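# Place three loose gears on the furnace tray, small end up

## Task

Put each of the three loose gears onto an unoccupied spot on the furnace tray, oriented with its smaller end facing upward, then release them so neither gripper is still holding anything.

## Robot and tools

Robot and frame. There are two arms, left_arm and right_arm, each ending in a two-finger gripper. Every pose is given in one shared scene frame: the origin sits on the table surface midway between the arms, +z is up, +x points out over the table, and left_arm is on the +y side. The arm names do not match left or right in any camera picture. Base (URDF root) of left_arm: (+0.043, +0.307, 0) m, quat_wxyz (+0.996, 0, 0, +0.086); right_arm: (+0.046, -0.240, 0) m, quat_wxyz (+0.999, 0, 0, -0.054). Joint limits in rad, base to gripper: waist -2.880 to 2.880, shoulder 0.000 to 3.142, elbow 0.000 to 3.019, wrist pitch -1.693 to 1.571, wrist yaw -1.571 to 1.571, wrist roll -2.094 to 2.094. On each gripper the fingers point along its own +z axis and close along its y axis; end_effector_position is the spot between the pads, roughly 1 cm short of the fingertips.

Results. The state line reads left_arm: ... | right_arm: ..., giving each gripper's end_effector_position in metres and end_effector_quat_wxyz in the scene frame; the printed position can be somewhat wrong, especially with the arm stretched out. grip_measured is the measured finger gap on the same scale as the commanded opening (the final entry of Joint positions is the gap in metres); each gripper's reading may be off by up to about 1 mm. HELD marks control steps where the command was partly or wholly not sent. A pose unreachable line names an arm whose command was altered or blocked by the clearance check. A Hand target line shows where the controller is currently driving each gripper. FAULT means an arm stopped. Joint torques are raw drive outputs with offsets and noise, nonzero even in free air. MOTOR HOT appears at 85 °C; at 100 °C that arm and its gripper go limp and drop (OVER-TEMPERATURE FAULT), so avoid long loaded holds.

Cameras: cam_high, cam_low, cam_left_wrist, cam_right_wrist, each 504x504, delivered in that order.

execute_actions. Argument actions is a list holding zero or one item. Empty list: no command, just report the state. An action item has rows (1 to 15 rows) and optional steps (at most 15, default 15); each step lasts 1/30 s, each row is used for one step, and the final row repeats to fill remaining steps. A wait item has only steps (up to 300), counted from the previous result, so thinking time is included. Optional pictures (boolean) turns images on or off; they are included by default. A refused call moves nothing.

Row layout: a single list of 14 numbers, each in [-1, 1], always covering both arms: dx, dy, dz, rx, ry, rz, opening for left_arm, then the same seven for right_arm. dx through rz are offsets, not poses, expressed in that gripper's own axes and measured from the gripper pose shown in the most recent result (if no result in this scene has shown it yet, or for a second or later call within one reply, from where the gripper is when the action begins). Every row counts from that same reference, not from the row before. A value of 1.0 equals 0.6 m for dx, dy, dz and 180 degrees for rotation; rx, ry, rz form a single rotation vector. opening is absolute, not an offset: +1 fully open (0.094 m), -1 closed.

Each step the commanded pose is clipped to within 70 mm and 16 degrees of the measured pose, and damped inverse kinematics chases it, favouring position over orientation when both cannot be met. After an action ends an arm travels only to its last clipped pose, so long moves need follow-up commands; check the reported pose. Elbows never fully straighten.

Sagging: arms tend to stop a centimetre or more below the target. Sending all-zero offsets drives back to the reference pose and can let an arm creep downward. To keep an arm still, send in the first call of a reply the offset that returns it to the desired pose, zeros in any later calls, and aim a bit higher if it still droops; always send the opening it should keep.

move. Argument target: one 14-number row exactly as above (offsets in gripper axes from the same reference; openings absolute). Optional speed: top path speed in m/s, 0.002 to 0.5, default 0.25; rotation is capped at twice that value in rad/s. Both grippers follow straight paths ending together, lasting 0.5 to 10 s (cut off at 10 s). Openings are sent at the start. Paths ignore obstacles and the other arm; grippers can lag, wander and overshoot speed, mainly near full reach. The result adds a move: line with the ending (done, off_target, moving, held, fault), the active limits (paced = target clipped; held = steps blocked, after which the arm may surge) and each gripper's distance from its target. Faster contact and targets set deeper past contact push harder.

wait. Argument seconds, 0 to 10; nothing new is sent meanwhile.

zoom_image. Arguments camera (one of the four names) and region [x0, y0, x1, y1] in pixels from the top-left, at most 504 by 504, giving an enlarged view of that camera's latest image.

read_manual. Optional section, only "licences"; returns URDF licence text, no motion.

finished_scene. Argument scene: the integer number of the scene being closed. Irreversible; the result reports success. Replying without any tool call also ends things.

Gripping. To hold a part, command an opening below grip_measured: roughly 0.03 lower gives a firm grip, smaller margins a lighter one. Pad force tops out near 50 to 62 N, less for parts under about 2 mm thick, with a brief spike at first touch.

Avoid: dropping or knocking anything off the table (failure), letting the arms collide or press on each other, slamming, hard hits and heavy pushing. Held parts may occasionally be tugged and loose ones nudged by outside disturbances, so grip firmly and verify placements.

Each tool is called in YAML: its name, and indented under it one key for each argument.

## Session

execute_actions:
  actions: []

Scene clock: 0.00 s of 6000.00 s.
left_arm: end_effector_position=(+0.6255, +0.5410, +0.1298) grip_measured=+1.000 end_effector_quat_wxyz=(+0.328, +0.583, +0.550, +0.500) | right_arm: end_effector_position=(+0.4713, -0.1541, +0.2298) grip_measured=+1.000 end_effector_quat_wxyz=(+0.093, -0.274, +0.940, -0.178)
Joint positions: left_arm=[0.284 1.735 0.863 0.573 0.268 1.887 0.094] | right_arm=[ 0.452  1.365  1.222 -1.255  0.368 -0.255  0.094]
Joint velocities: left_arm=[ 0.015  0.005  0.012 -0.007  0.081 -0.037  0.   ] | right_arm=[ 0.015  0.005 -0.017 -0.002  0.022  0.037  0.   ]
Joint torques (N m, as the arm reports them, + toward a larger angle): no reading
Motor temperatures (°C, as the motors report them): left_arm=[29 32 28 28 29 30] | right_arm=[27 30 29 30 29 26]
Hand target (left_arm): +0.633, +0.545, +0.142; +0.331, +0.579, +0.542, +0.511
Hand target (right_arm): +0.480, -0.151, +0.246; +0.112, -0.270, +0.940, -0.177

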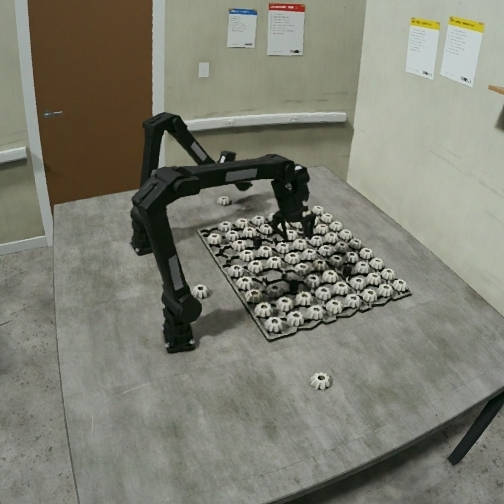

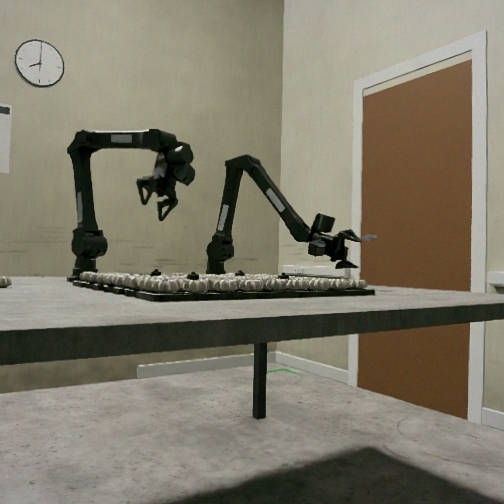

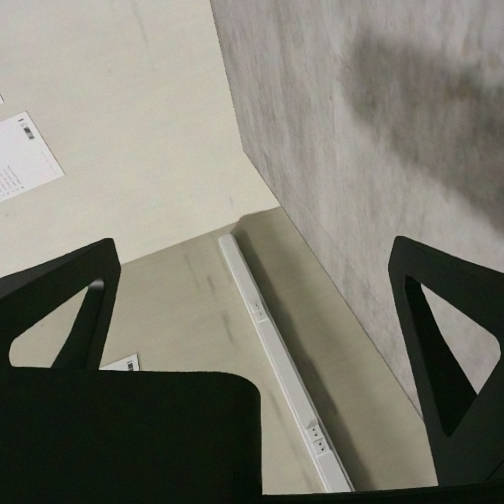

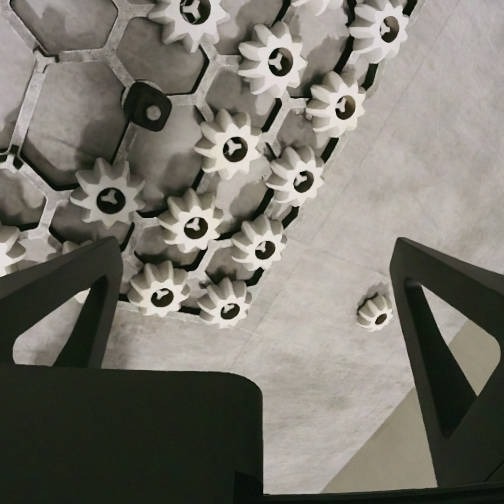

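zoom_image:
  camera: "cam_high"
  region: [170, 180, 430, 400]

Region (170, 180, 430, 400) of cam_high's 504x504 image, scaled by 1.938, with more detail than that image has; it fills the top 426 rows of this view, and the rest is white.

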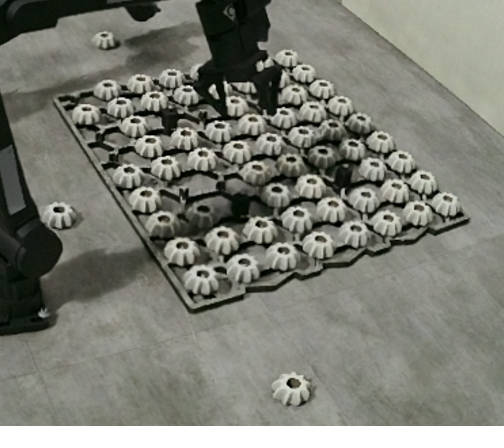

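move:
  target: [0.024,-0.015,-0.266,0.377,0.247,-0.439,1, 0.487,-0.353,0.288,-0.116,0.061,0.179,1]
  speed: 0.3

Scene clock: 16.50 s of 6000.00 s.
left_arm: end_effector_position=(+0.4543, +0.5175, +0.1558) grip_measured=+1.000 end_effector_quat_wxyz=(-0.011, +0.008, +1.000, -0.011) | right_arm: end_effector_position=(+0.3612, -0.5189, +0.1159) grip_measured=+1.000 end_effector_quat_wxyz=(-0.013, +0.009, +1.000, +0.012)
Joint positions: left_arm=[ 0.306  1.603  1.324 -1.322  0.008  0.494  0.094] | right_arm=[-0.616  1.539  1.137 -1.203 -0.001 -0.707  0.094]
Joint velocities: left_arm=[-0.005  0.005 -0.002  0.002 -0.037 -0.037  0.   ] | right_arm=[-0.005 -0.005 -0.012  0.002 -0.022 -0.051  0.   ]
Joint torques (N m, as the arm reports them, + toward a larger angle): left_arm=[  0.64 -12.13  11.72  -0.47   0.14  -0.11] | right_arm=[  0.71 -10.05  10.9    0.14  -0.06  -0.04]
Motor temperatures (°C, as the motors report them): left_arm=[29 33 31 28 29 30] | right_arm=[27 30 31 30 29 26]
Hand target (left_arm): +0.469, +0.528, +0.170; +0.003, -0.002, +1.000, -0.005
Hand target (right_arm): +0.378, -0.533, +0.137; +0.006, +0.003, +1.000, -0.003
Off the commanded pose (left_arm): 0.025 m, 2 deg.
Off the commanded pose (right_arm): 0.024 m, 2 deg.
After step 90, 9.70 s passed at rest.
move: off_target (left_arm, right_arm)

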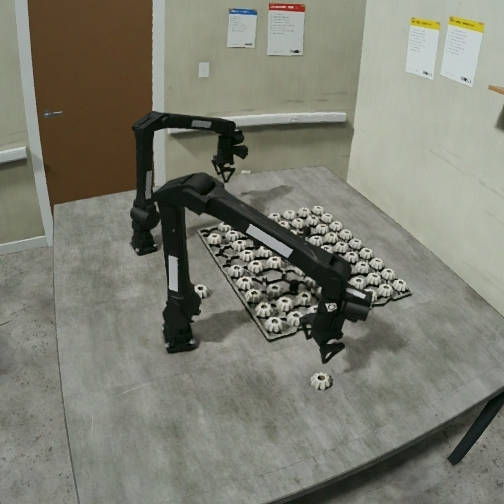

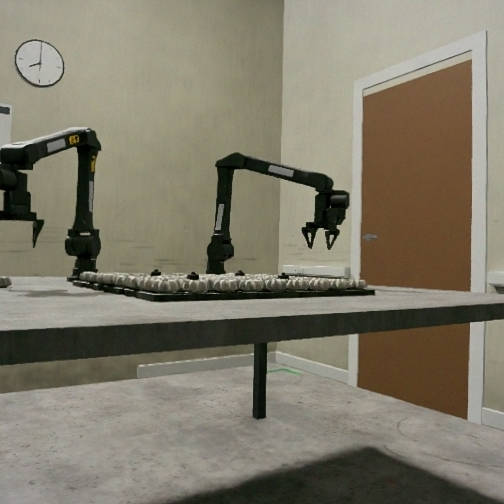

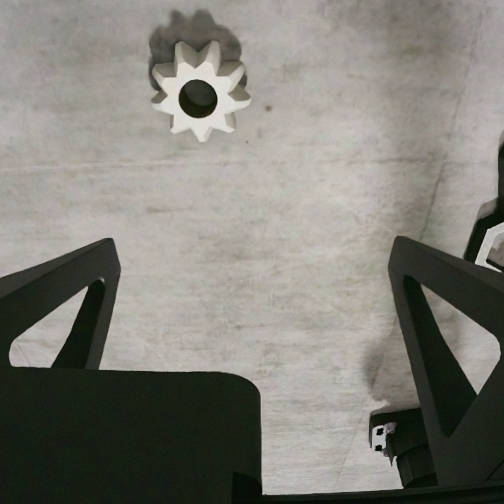

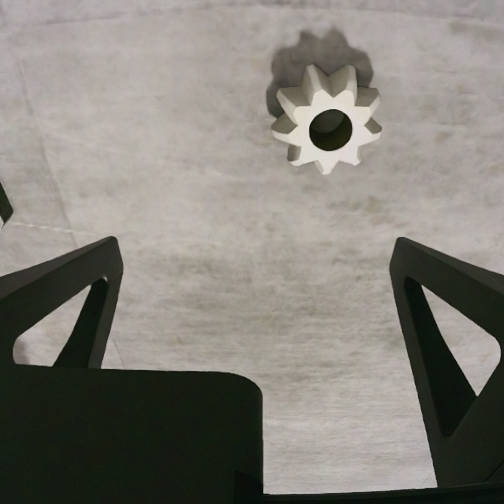

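move:
  target: [-0.045,0.057,0.177,-0.009,-0.011,-0.005,1, -0.034,-0.068,0.11,0.011,-0.012,-0.006,1]
  speed: 0.15

Scene clock: 21.80 s of 6000.00 s.
left_arm: end_effector_position=(+0.4801, +0.5454, +0.0528) grip_measured=+1.000 end_effector_quat_wxyz=(+0.004, -0.002, +1.000, +0.001) | right_arm: end_effector_position=(+0.3803, -0.5559, +0.0522) grip_measured=+1.000 end_effector_quat_wxyz=(+0.005, +0.001, +1.000, -0.004)
Joint positions: left_arm=[ 0.33   1.772  1.253 -1.044  0.003  0.499  0.094] | right_arm=[-0.648  1.683  1.129 -1.004 -0.001 -0.754  0.094]
Joint velocities: left_arm=[ 0.024 -0.005  0.007  0.012 -0.022  0.037  0.   ] | right_arm=[-0.015  0.015 -0.002  0.002  0.066 -0.095  0.   ]
Joint torques (N m, as the arm reports them, + toward a larger angle): left_arm=[  1.32 -14.09   6.68   0.77  -0.04   0.07] | right_arm=[  0.19 -11.09   5.86   1.18   0.09  -0.01]
Motor temperatures (°C, as the motors report them): left_arm=[29 33 32 28 29 30] | right_arm=[27 30 32 30 29 26]
Hand target (left_arm): +0.479, +0.550, +0.049; +0.006, +0.000, +1.000, +0.003
Hand target (right_arm): +0.378, -0.559, +0.049; +0.006, -0.001, +1.000, -0.006
Off the commanded pose (left_arm): 0.006 m, 0 deg.
Off the commanded pose (right_arm): 0.005 m, 0 deg.
After step 90, 1.13 s passed at rest.
move: done

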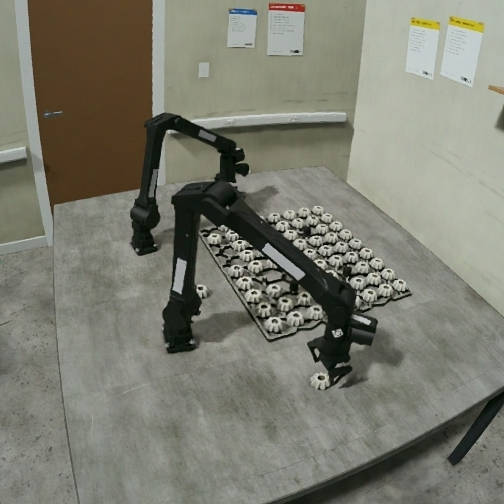

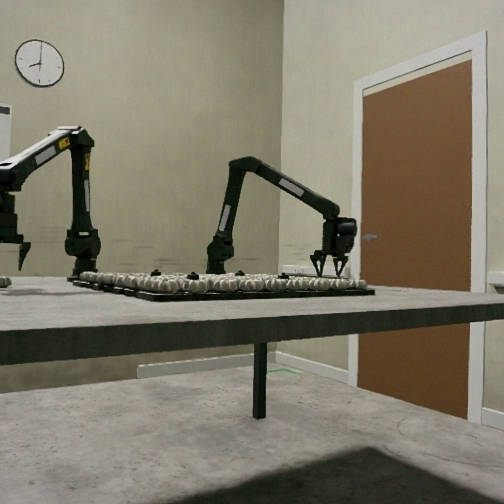

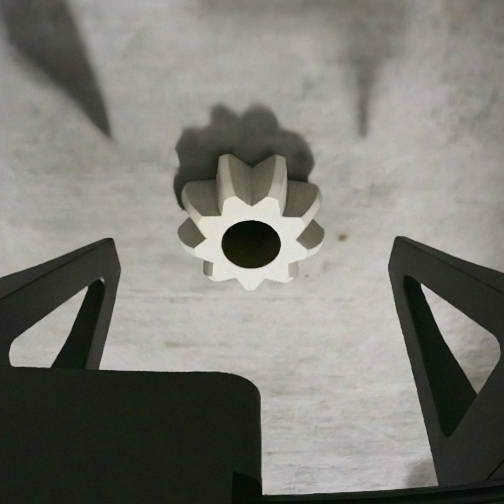

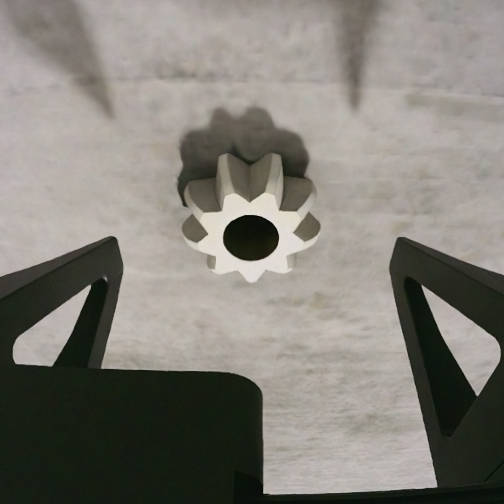

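move:
  target: [0.010,0.003,0.073,0,0,0,1, 0.011,0.003,0.075,0,0,0,1]
  speed: 0.06

Scene clock: 26.13 s of 6000.00 s.
left_arm: end_effector_position=(+0.4768, +0.5436, +0.0168) grip_measured=+1.000 end_effector_quat_wxyz=(+0.006, -0.001, +1.000, +0.002) | right_arm: end_effector_position=(+0.3760, -0.5519, +0.0124) grip_measured=+1.000 end_effector_quat_wxyz=(+0.004, +0.001, +1.000, -0.004)
Joint positions: left_arm=[ 0.33   1.812  1.2   -0.948  0.003  0.499  0.094] | right_arm=[-0.648  1.733  1.07  -0.897 -0.001 -0.756  0.094]
Joint velocities: left_arm=[-0.015 -0.005 -0.022  0.007 -0.081  0.022  0.   ] | right_arm=[-0.005 -0.005  0.022  0.002 -0.051  0.037  0.   ]
Joint torques (N m, as the arm reports them, + toward a larger angle): left_arm=[  1.16 -13.95   6.22   0.77   0.05   0.07] | right_arm=[ -0.13 -10.91   5.48   1.07   0.02  -0.01]
Motor temperatures (°C, as the motors report them): left_arm=[29 33 31 28 29 30] | right_arm=[27 30 31 30 29 26]
Hand target (left_arm): +0.474, +0.548, +0.009; +0.004, -0.002, +1.000, +0.001
Hand target (right_arm): +0.373, -0.554, +0.007; +0.005, +0.001, +1.000, -0.004
Off the commanded pose (left_arm): 0.009 m, 0 deg.
Off the commanded pose (right_arm): 0.006 m, 0 deg.
After step 90, 0.23 s passed at rest.
move: done

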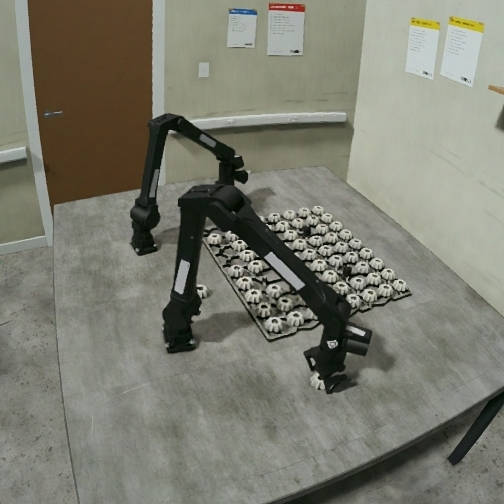

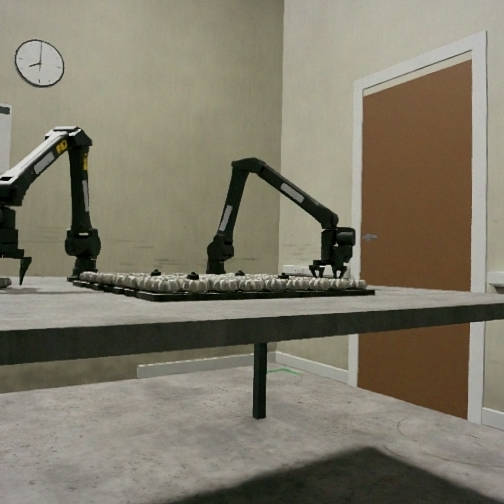

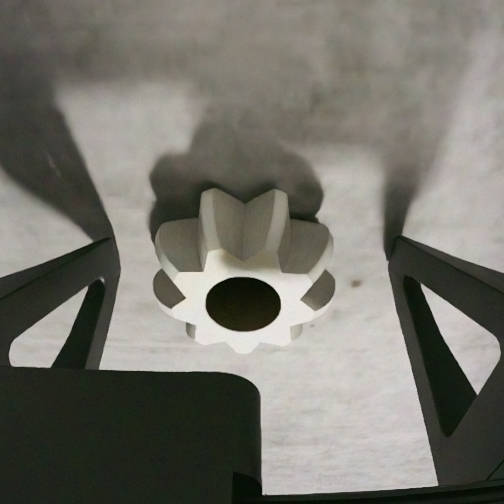

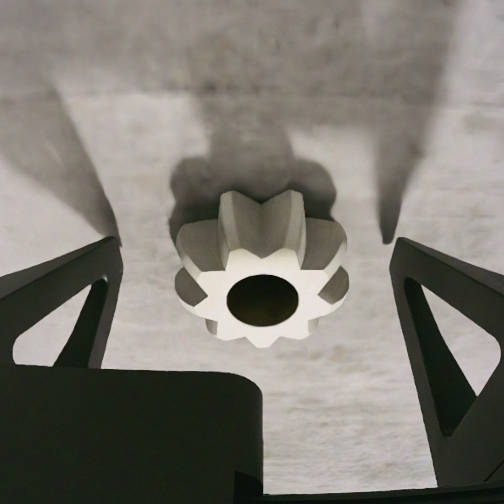

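move:
  target: [0.009,0.013,0.006,0,0,0,1, 0.011,-0.008,0.016,0,0,0,1]
  speed: 0.04

Scene clock: 31.87 s of 6000.00 s.
left_arm: end_effector_position=(+0.4740, +0.5486, +0.0168) grip_measured=+1.000 end_effector_quat_wxyz=(+0.006, -0.003, +1.000, +0.002) | right_arm: end_effector_position=(+0.3744, -0.5572, +0.0118) grip_measured=+1.000 end_effector_quat_wxyz=(+0.008, +0.003, +1.000, -0.007)
Joint positions: left_arm=[ 0.342  1.812  1.2   -0.948  0.003  0.507  0.094] | right_arm=[-0.66   1.734  1.07  -0.886 -0.001 -0.762  0.094]
Joint velocities: left_arm=[-0.005  0.015  0.012 -0.012  0.037  0.022  0.   ] | right_arm=[-0.005 -0.005  0.017 -0.012  0.051 -0.007  0.   ]
Joint torques (N m, as the arm reports them, + toward a larger angle): left_arm=[  0.97 -14.63   6.18   0.61   0.06   0.03] | right_arm=[  0.5  -10.52   4.98   1.21   0.02  -0.02]
Motor temperatures (°C, as the motors report them): left_arm=[29 33 31 28 29 30] | right_arm=[27 30 31 30 29 26]
Hand target (left_arm): +0.471, +0.551, +0.013; +0.006, -0.001, +1.000, +0.002
Hand target (right_arm): +0.369, -0.557, +0.003; +0.004, +0.001, +1.000, -0.004
Off the commanded pose (left_arm): 0.005 m, 0 deg.
Off the commanded pose (right_arm): 0.010 m, 1 deg.
After step 90, 1.93 s passed at rest.
move: done

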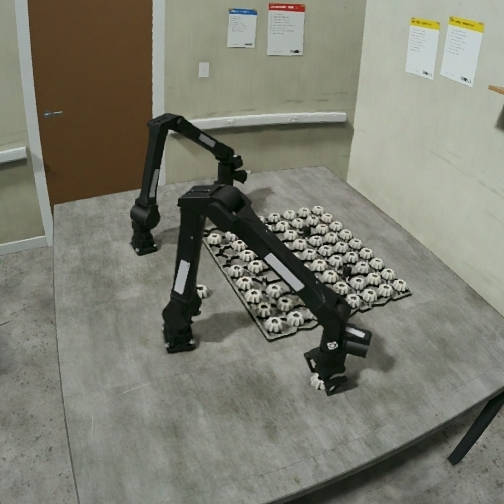

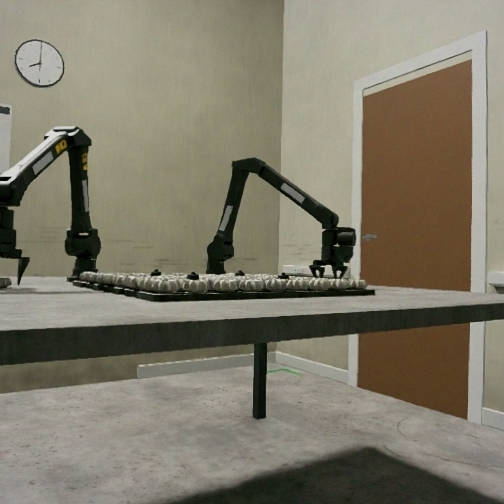

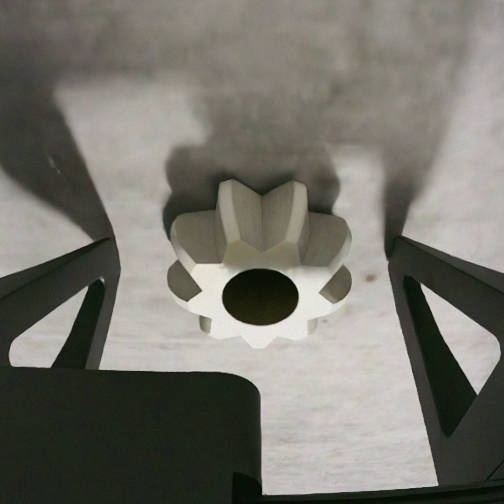

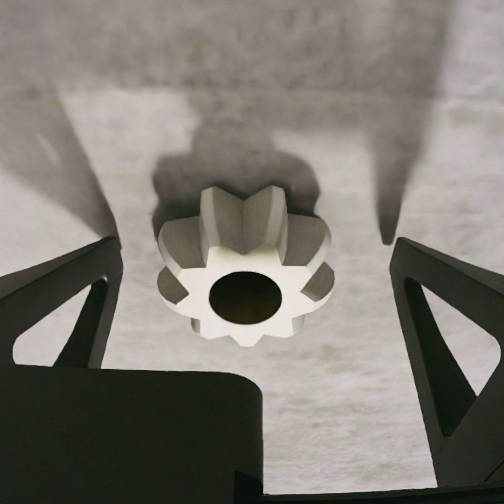

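move:
  target: [0,0,0.004,0,0,0,0.12, 0.013,0.008,0.022,-0.004,0.005,-0.002,1]
  speed: 0.04

Scene clock: 34.80 s of 6000.00 s.
left_arm: end_effector_position=(+0.4741, +0.5486, +0.0168) grip_measured=+0.201 end_effector_quat_wxyz=(+0.006, -0.003, +1.000, +0.002) | right_arm: end_effector_position=(+0.3696, -0.5526, +0.0067) grip_measured=+1.000 end_effector_quat_wxyz=(+0.003, +0.002, +1.000, -0.002)
Joint positions: left_arm=[ 0.342  1.812  1.2   -0.947  0.003  0.507  0.056] | right_arm=[-0.66   1.736  1.056 -0.883 -0.001 -0.763  0.094]
Joint velocities: left_arm=[-0.015 -0.015 -0.027  0.002  0.066 -0.066 -0.   ] | right_arm=[-0.015 -0.005 -0.012  0.002 -0.037 -0.081  0.   ]
Joint torques (N m, as the arm reports them, + toward a larger angle): left_arm=[  0.45 -14.57   6.45   0.46   0.04  -0.02] | right_arm=[  0.7  -10.04   5.1    1.06   0.15   0.02]
Motor temperatures (°C, as the motors report them): left_arm=[29 33 31 28 29 30] | right_arm=[27 30 31 30 29 26]
Hand target (left_arm): +0.474, +0.549, +0.014; +0.006, -0.003, +1.000, +0.002
Hand target (right_arm): +0.366, -0.552, -0.001; -0.000, -0.000, +1.000, -0.001
Off the commanded pose (left_arm): 0.002 m, 0 deg.
Off the commanded pose (right_arm): 0.009 m, 0 deg.
move: done

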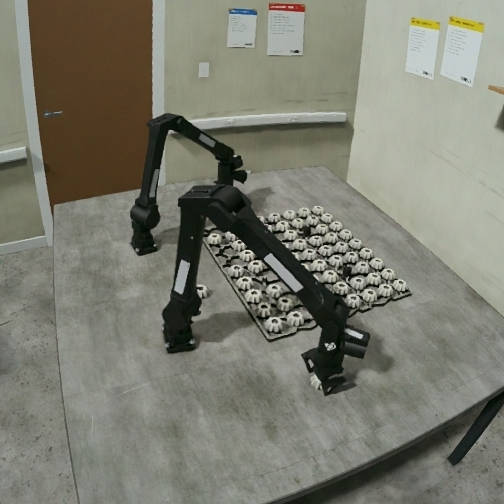

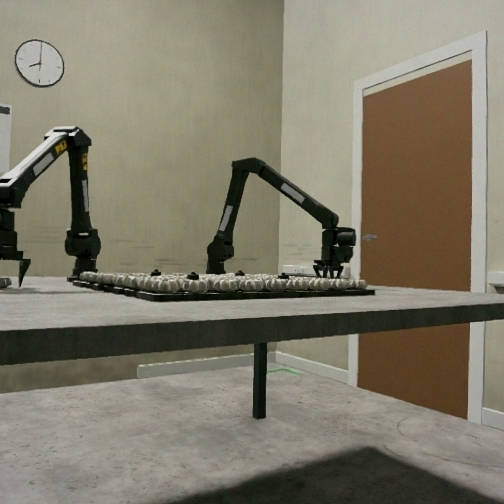

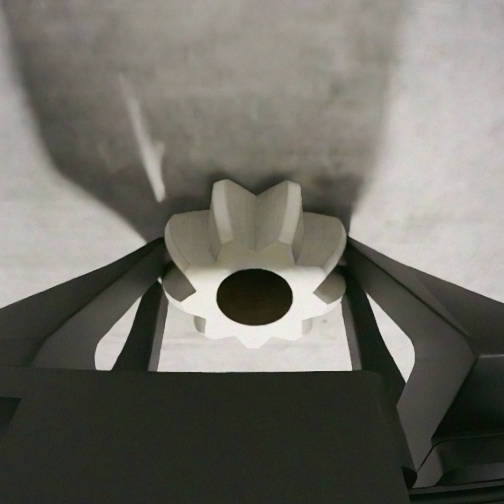

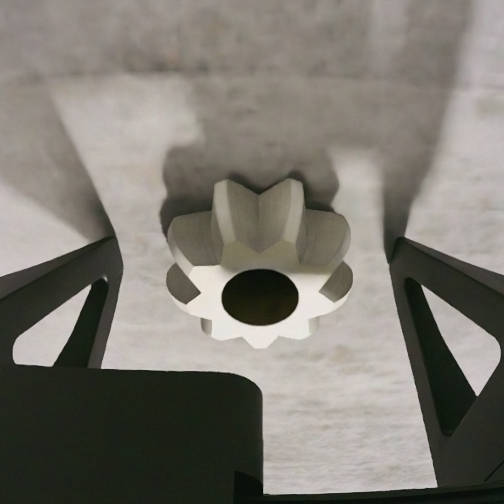

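move:
  target: [0.25,-0.415,-0.283,0,-0.01,0,0.16, 0,0,0.004,0,0,0,0.12]
  speed: 0.22

Scene clock: 40.03 s of 6000.00 s.
left_arm: end_effector_position=(+0.3236, +0.2964, +0.1734) grip_measured=+0.201 end_effector_quat_wxyz=(+0.015, +0.004, +1.000, +0.000) | right_arm: end_effector_position=(+0.3696, -0.5526, +0.0067) grip_measured=+0.215 end_effector_quat_wxyz=(+0.003, +0.002, +1.000, -0.002)
Joint positions: left_arm=[-0.208  1.067  0.867 -1.34  -0.002 -0.028  0.056] | right_arm=[-0.66   1.736  1.056 -0.883 -0.001 -0.763  0.057]
Joint velocities: left_arm=[ 0.015  0.005 -0.002 -0.017 -0.037 -0.066 -0.   ] | right_arm=[-0.015 -0.005 -0.007 -0.007 -0.007 -0.037 -0.001]
Joint torques (N m, as the arm reports them, + toward a larger angle): left_arm=[ 0.55 -5.88  8.85 -0.12 -0.09 -0.15] | right_arm=[  1.07 -10.76   5.71   0.74   0.09   0.09]
Motor temperatures (°C, as the motors report them): left_arm=[29 33 31 28 29 30] | right_arm=[27 31 31 30 29 26]
Hand target (left_arm): +0.324, +0.297, +0.179; +0.019, -0.003, +1.000, +0.002
Hand target (right_arm): +0.370, -0.553, +0.004; +0.003, +0.002, +1.000, -0.002
Off the commanded pose (left_arm): 0.011 m, 1 deg.
Off the commanded pose (right_arm): 0.002 m, 0 deg.
After step 90, 0.10 s passed at rest.
move: off_target (left_arm)

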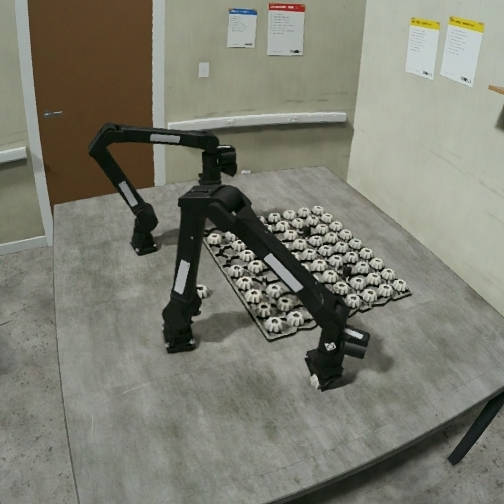

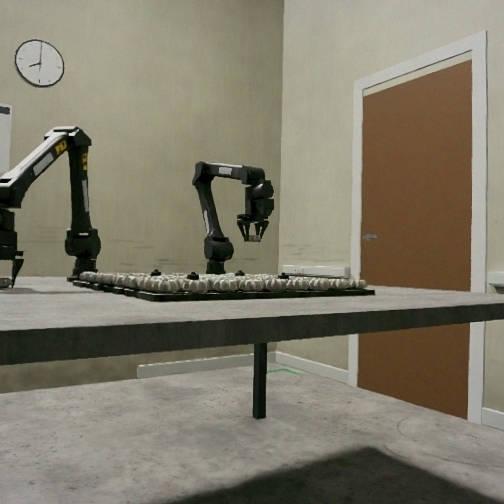

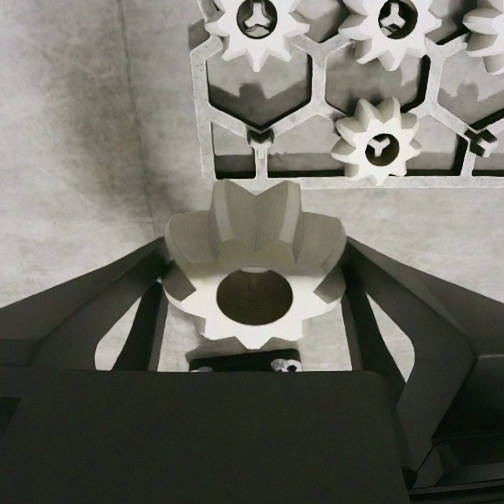

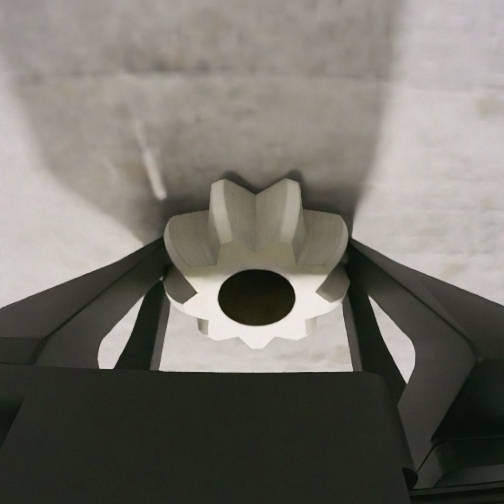

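move:
  target: [0.008,-0.009,0.088,0,0.0045,-0.003,0.16, -0.092,0.79,-0.31,0,-0.015,0,0.17]
  speed: 0.25

zoom_image:
  camera: "cam_left_wrist"
  region: [130, 60, 380, 200]

zoom_image:
  camera: "cam_right_wrist"
  region: [126, 0, 378, 200]

Scene clock: 52.53 s of 6000.00 s.
left_arm: end_effector_position=(+0.3155, +0.2946, +0.1195) grip_measured=+0.201 end_effector_quat_wxyz=(-0.000, +0.000, +1.000, +0.001) | right_arm: end_effector_position=(+0.4018, -0.0821, +0.1567) grip_measured=+0.215 end_effector_quat_wxyz=(-0.012, -0.008, +1.000, -0.012)
Joint positions: left_arm=[-0.216  1.112  0.751 -1.21  -0.002 -0.043  0.056] | right_arm=[ 0.533  1.42   1.12  -1.303  0.012  0.409  0.057]
Joint velocities: left_arm=[-0.005  0.005 -0.012  0.007  0.051  0.066 -0.   ] | right_arm=[-0.005 -0.005  0.007  0.002  0.007  0.007 -0.001]
Joint torques (N m, as the arm reports them, + toward a larger angle): left_arm=[-0.3  -4.69  7.83  0.78  0.02 -0.12] | right_arm=[ 0.19 -8.4  11.71  0.18  0.28  0.21]
Motor temperatures (°C, as the motors report them): left_arm=[29 33 32 28 29 30] | right_arm=[27 31 31 30 29 26]
Hand target (left_arm): +0.321, +0.292, +0.121; +0.008, -0.000, +1.000, +0.000
Hand target (right_arm): +0.424, -0.076, +0.186; +0.019, +0.002, +1.000, +0.000
Off the commanded pose (left_arm): 0.006 m, 1 deg.
Off the commanded pose (right_arm): 0.042 m, 5 deg.
After step 90, 6.87 s passed at rest.
move: off_target (right_arm)

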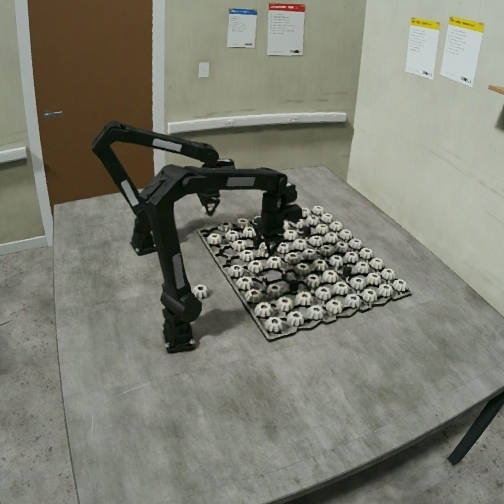

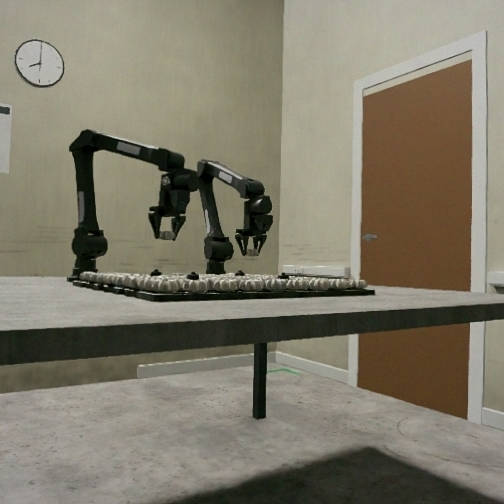

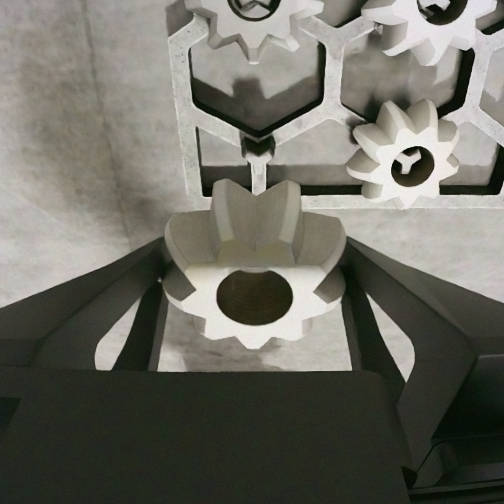

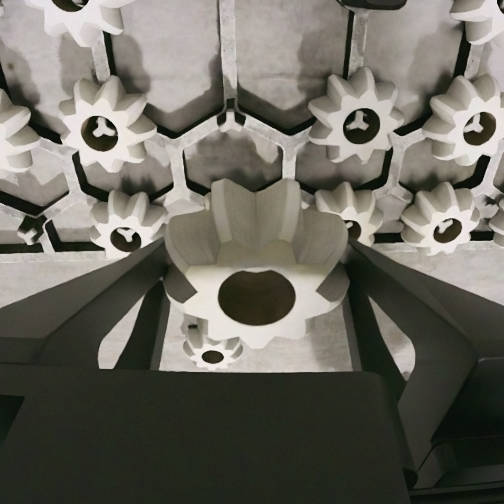

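Region (130, 60, 380, 200) of cam_left_wrist's 504x504 image, scaled by 2.016, with more detail than that image has; it fills the top 282 rows of this view, and the rest is white.

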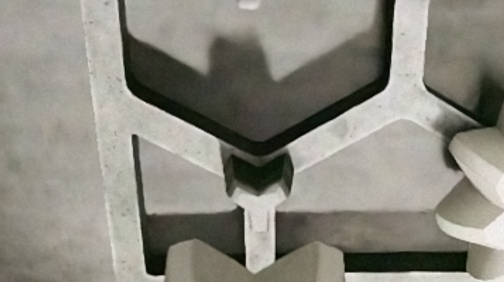

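Region (126, 0, 378, 200) of cam_right_wrist's 504x504 image, scaled by 2.000, with more detail than that image has; it fills the top 400 rows of this view, and the rest is white.

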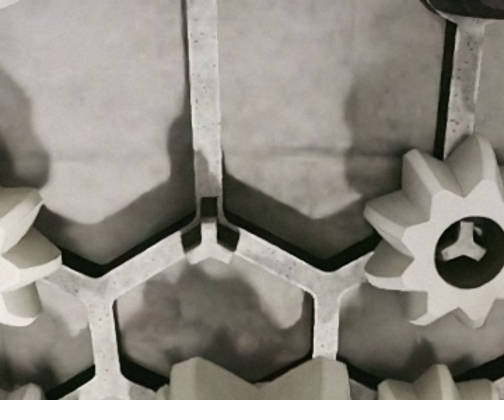

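move:
  target: [-0.0117,-0.0085,0.094,0,-0.005,0,0.16, -0.017,0.028,0.064,-0.010,-0.014,0.005,0.17]
  speed: 0.07

zoom_image:
  camera: "cam_right_wrist"
  region: [130, 60, 380, 200]

Scene clock: 60.33 s of 6000.00 s.
left_arm: end_effector_position=(+0.3170, +0.2930, +0.0615) grip_measured=+0.201 end_effector_quat_wxyz=(-0.003, +0.001, +1.000, +0.001) | right_arm: end_effector_position=(+0.4074, -0.0720, +0.1149) grip_measured=+0.215 end_effector_quat_wxyz=(-0.000, -0.003, +1.000, -0.002)
Joint positions: left_arm=[-0.222  1.207  0.652 -1.021 -0.002 -0.047  0.056] | right_arm=[ 0.546  1.464  1.05  -1.159  0.003  0.433  0.057]
Joint velocities: left_arm=[-0.015 -0.005  0.007 -0.007 -0.051  0.022  0.   ] | right_arm=[-0.015 -0.005 -0.007  0.002 -0.007 -0.037  0.   ]
Joint torques (N m, as the arm reports them, + toward a larger angle): left_arm=[-0.33 -5.6   7.32  0.78 -0.01 -0.09] | right_arm=[ 1.58 -9.83  6.99  1.14  0.04  0.23]
Motor temperatures (°C, as the motors report them): left_arm=[29 32 32 28 29 30] | right_arm=[27 31 32 30 29 26]
Hand target (left_arm): +0.323, +0.290, +0.063; +0.008, +0.001, +1.000, +0.001
Hand target (right_arm): +0.410, -0.067, +0.118; +0.009, -0.001, +1.000, +0.004
Off the commanded pose (left_arm): 0.007 m, 1 deg.
Off the commanded pose (right_arm): 0.007 m, 1 deg.
After step 90, 3.63 s passed at rest.
move: done

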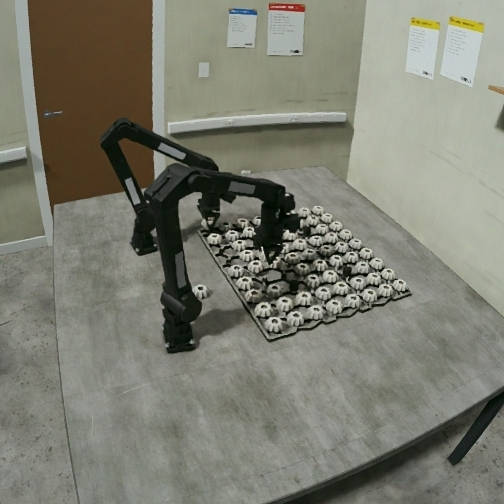

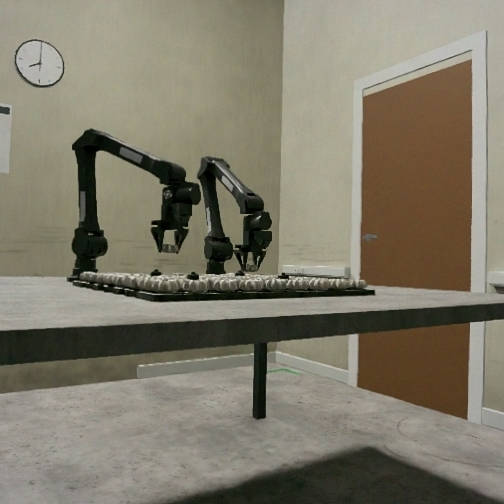

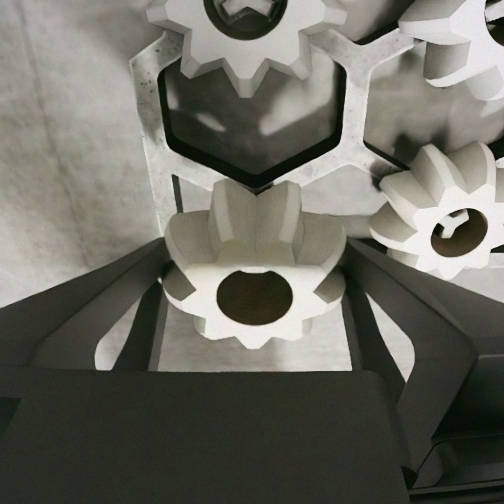

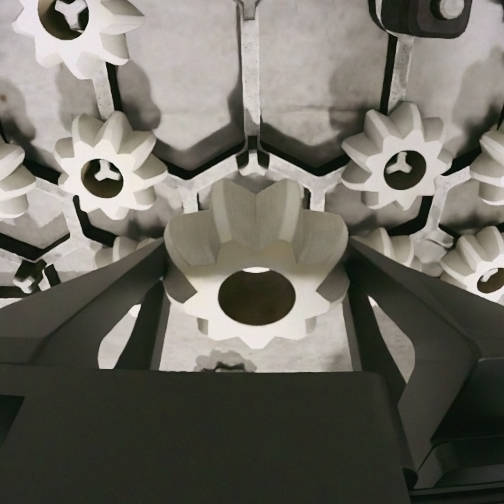

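Region (130, 60, 380, 200) of cam_right_wrist's 504x504 image, scaled by 2.016, with more detail than that image has; it fills the top 282 rows of this view, and the rest is white.

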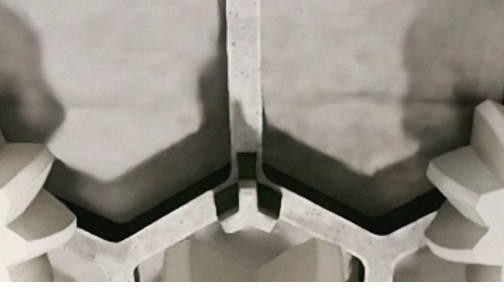

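move:
  target: [-0.010,-0.005,0.054,0,-0.007,0,0.16, -0.002,0.0105,0.087,-0.004,-0.006,0.001,0.17]
  speed: 0.045

Scene clock: 64.50 s of 6000.00 s.
left_arm: end_effector_position=(+0.3177, +0.2929, +0.0288) grip_measured=+0.201 end_effector_quat_wxyz=(-0.001, +0.001, +1.000, +0.001) | right_arm: end_effector_position=(+0.4054, -0.0725, +0.0606) grip_measured=+0.215 end_effector_quat_wxyz=(+0.000, -0.002, +1.000, -0.001)
Joint positions: left_arm=[-0.222  1.274  0.602 -0.9   -0.002 -0.047  0.056] | right_arm=[ 0.547  1.53   0.963 -1.004  0.002  0.435  0.057]
Joint velocities: left_arm=[ 0.015 -0.005 -0.017  0.002  0.007 -0.007 -0.001] | right_arm=[-0.005  0.015  0.012 -0.007  0.022  0.007  0.   ]
Joint torques (N m, as the arm reports them, + toward a larger angle): left_arm=[-0.21 -5.7   6.4   0.85 -0.03 -0.1 ] | right_arm=[ 1.91 -9.66  6.32  1.26  0.07  0.18]
Motor temperatures (°C, as the motors report them): left_arm=[29 32 32 28 29 30] | right_arm=[27 31 32 30 29 26]
Hand target (left_arm): +0.323, +0.290, +0.029; +0.008, +0.002, +1.000, +0.001
Hand target (right_arm): +0.408, -0.067, +0.063; +0.009, -0.001, +1.000, +0.005
Off the commanded pose (left_arm): 0.006 m, 1 deg.
Off the commanded pose (right_arm): 0.008 m, 1 deg.
move: done

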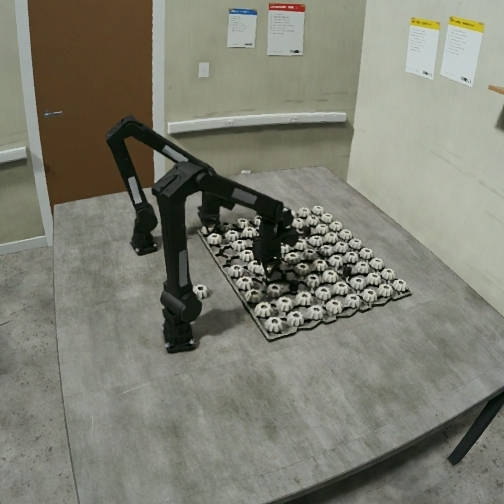

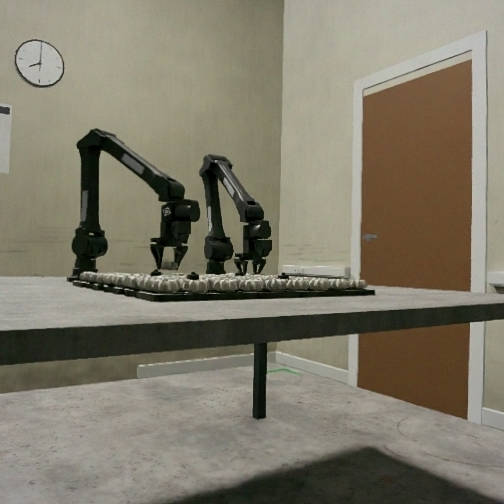

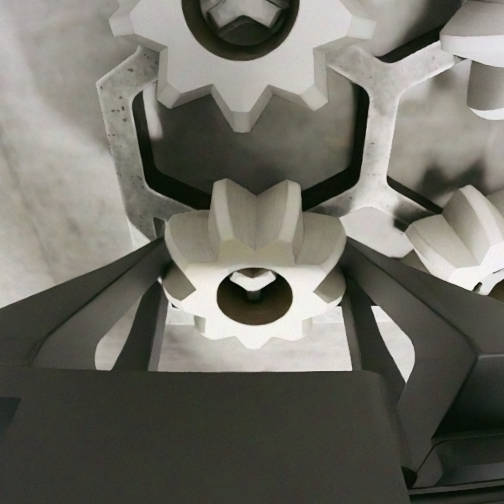

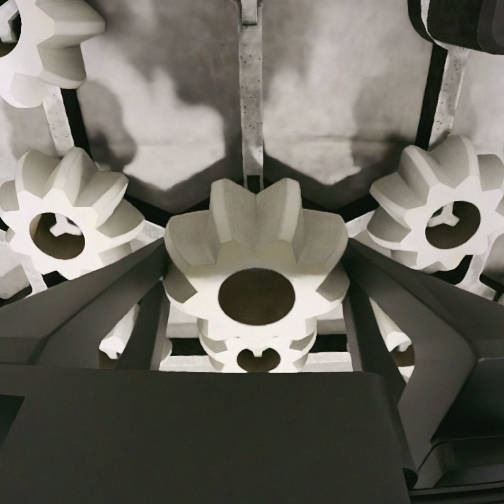

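move:
  target: [-0.006,0,0.003,0,0,0,0.4, -0.004,0.012,0.058,-0.004,-0.006,0,0.17]
  speed: 0.03

Scene clock: 67.80 s of 6000.00 s.
left_arm: end_effector_position=(+0.3176, +0.2929, +0.0286) grip_measured=+0.398 end_effector_quat_wxyz=(-0.001, +0.001, +1.000, +0.001) | right_arm: end_effector_position=(+0.4047, -0.0715, +0.0244) grip_measured=+0.215 end_effector_quat_wxyz=(+0.001, -0.003, +1.000, +0.000)
Joint positions: left_arm=[-0.222  1.275  0.602 -0.9   -0.002 -0.047  0.066] | right_arm=[ 0.549  1.589  0.917 -0.897  0.     0.435  0.057]
Joint velocities: left_arm=[-0.024 -0.015 -0.017  0.002  0.007 -0.007  0.   ] | right_arm=[-0.005  0.005 -0.007  0.002 -0.051  0.066 -0.   ]
Joint torques (N m, as the arm reports them, + toward a larger angle): left_arm=[ 0.46 -5.06  6.65  0.53  0.01 -0.01] | right_arm=[ 1.25 -9.96  5.91  1.2   0.07  0.21]
Motor temperatures (°C, as the motors report them): left_arm=[29 32 31 28 29 30] | right_arm=[27 31 32 30 29 26]
Hand target (left_arm): +0.321, +0.293, +0.027; -0.001, +0.001, +1.000, +0.001
Hand target (right_arm): +0.407, -0.066, +0.026; +0.009, -0.002, +1.000, +0.006
Off the commanded pose (left_arm): 0.004 m, 0 deg.
Off the commanded pose (right_arm): 0.007 m, 1 deg.
move: done

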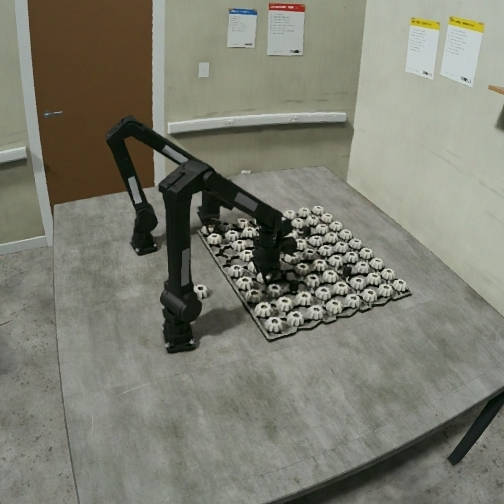

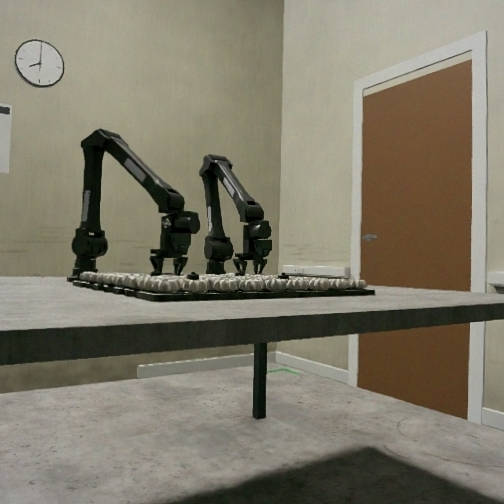

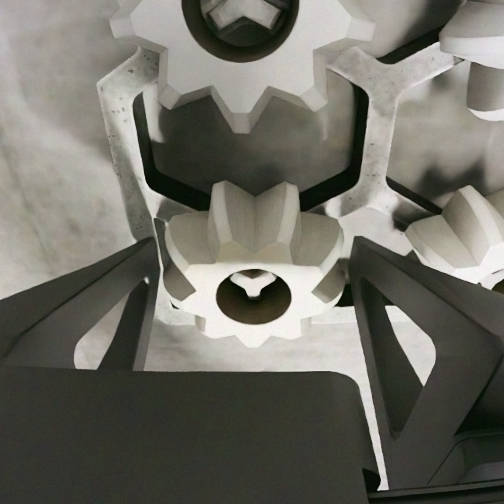

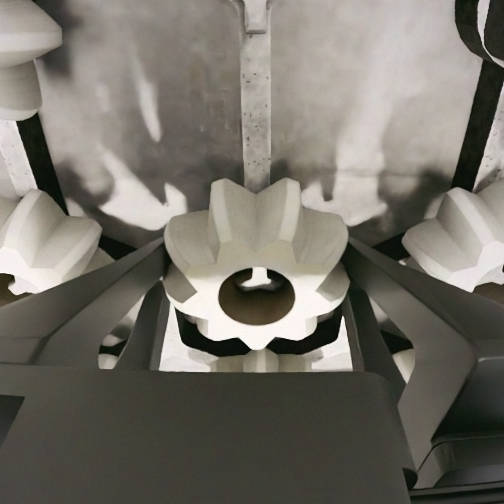

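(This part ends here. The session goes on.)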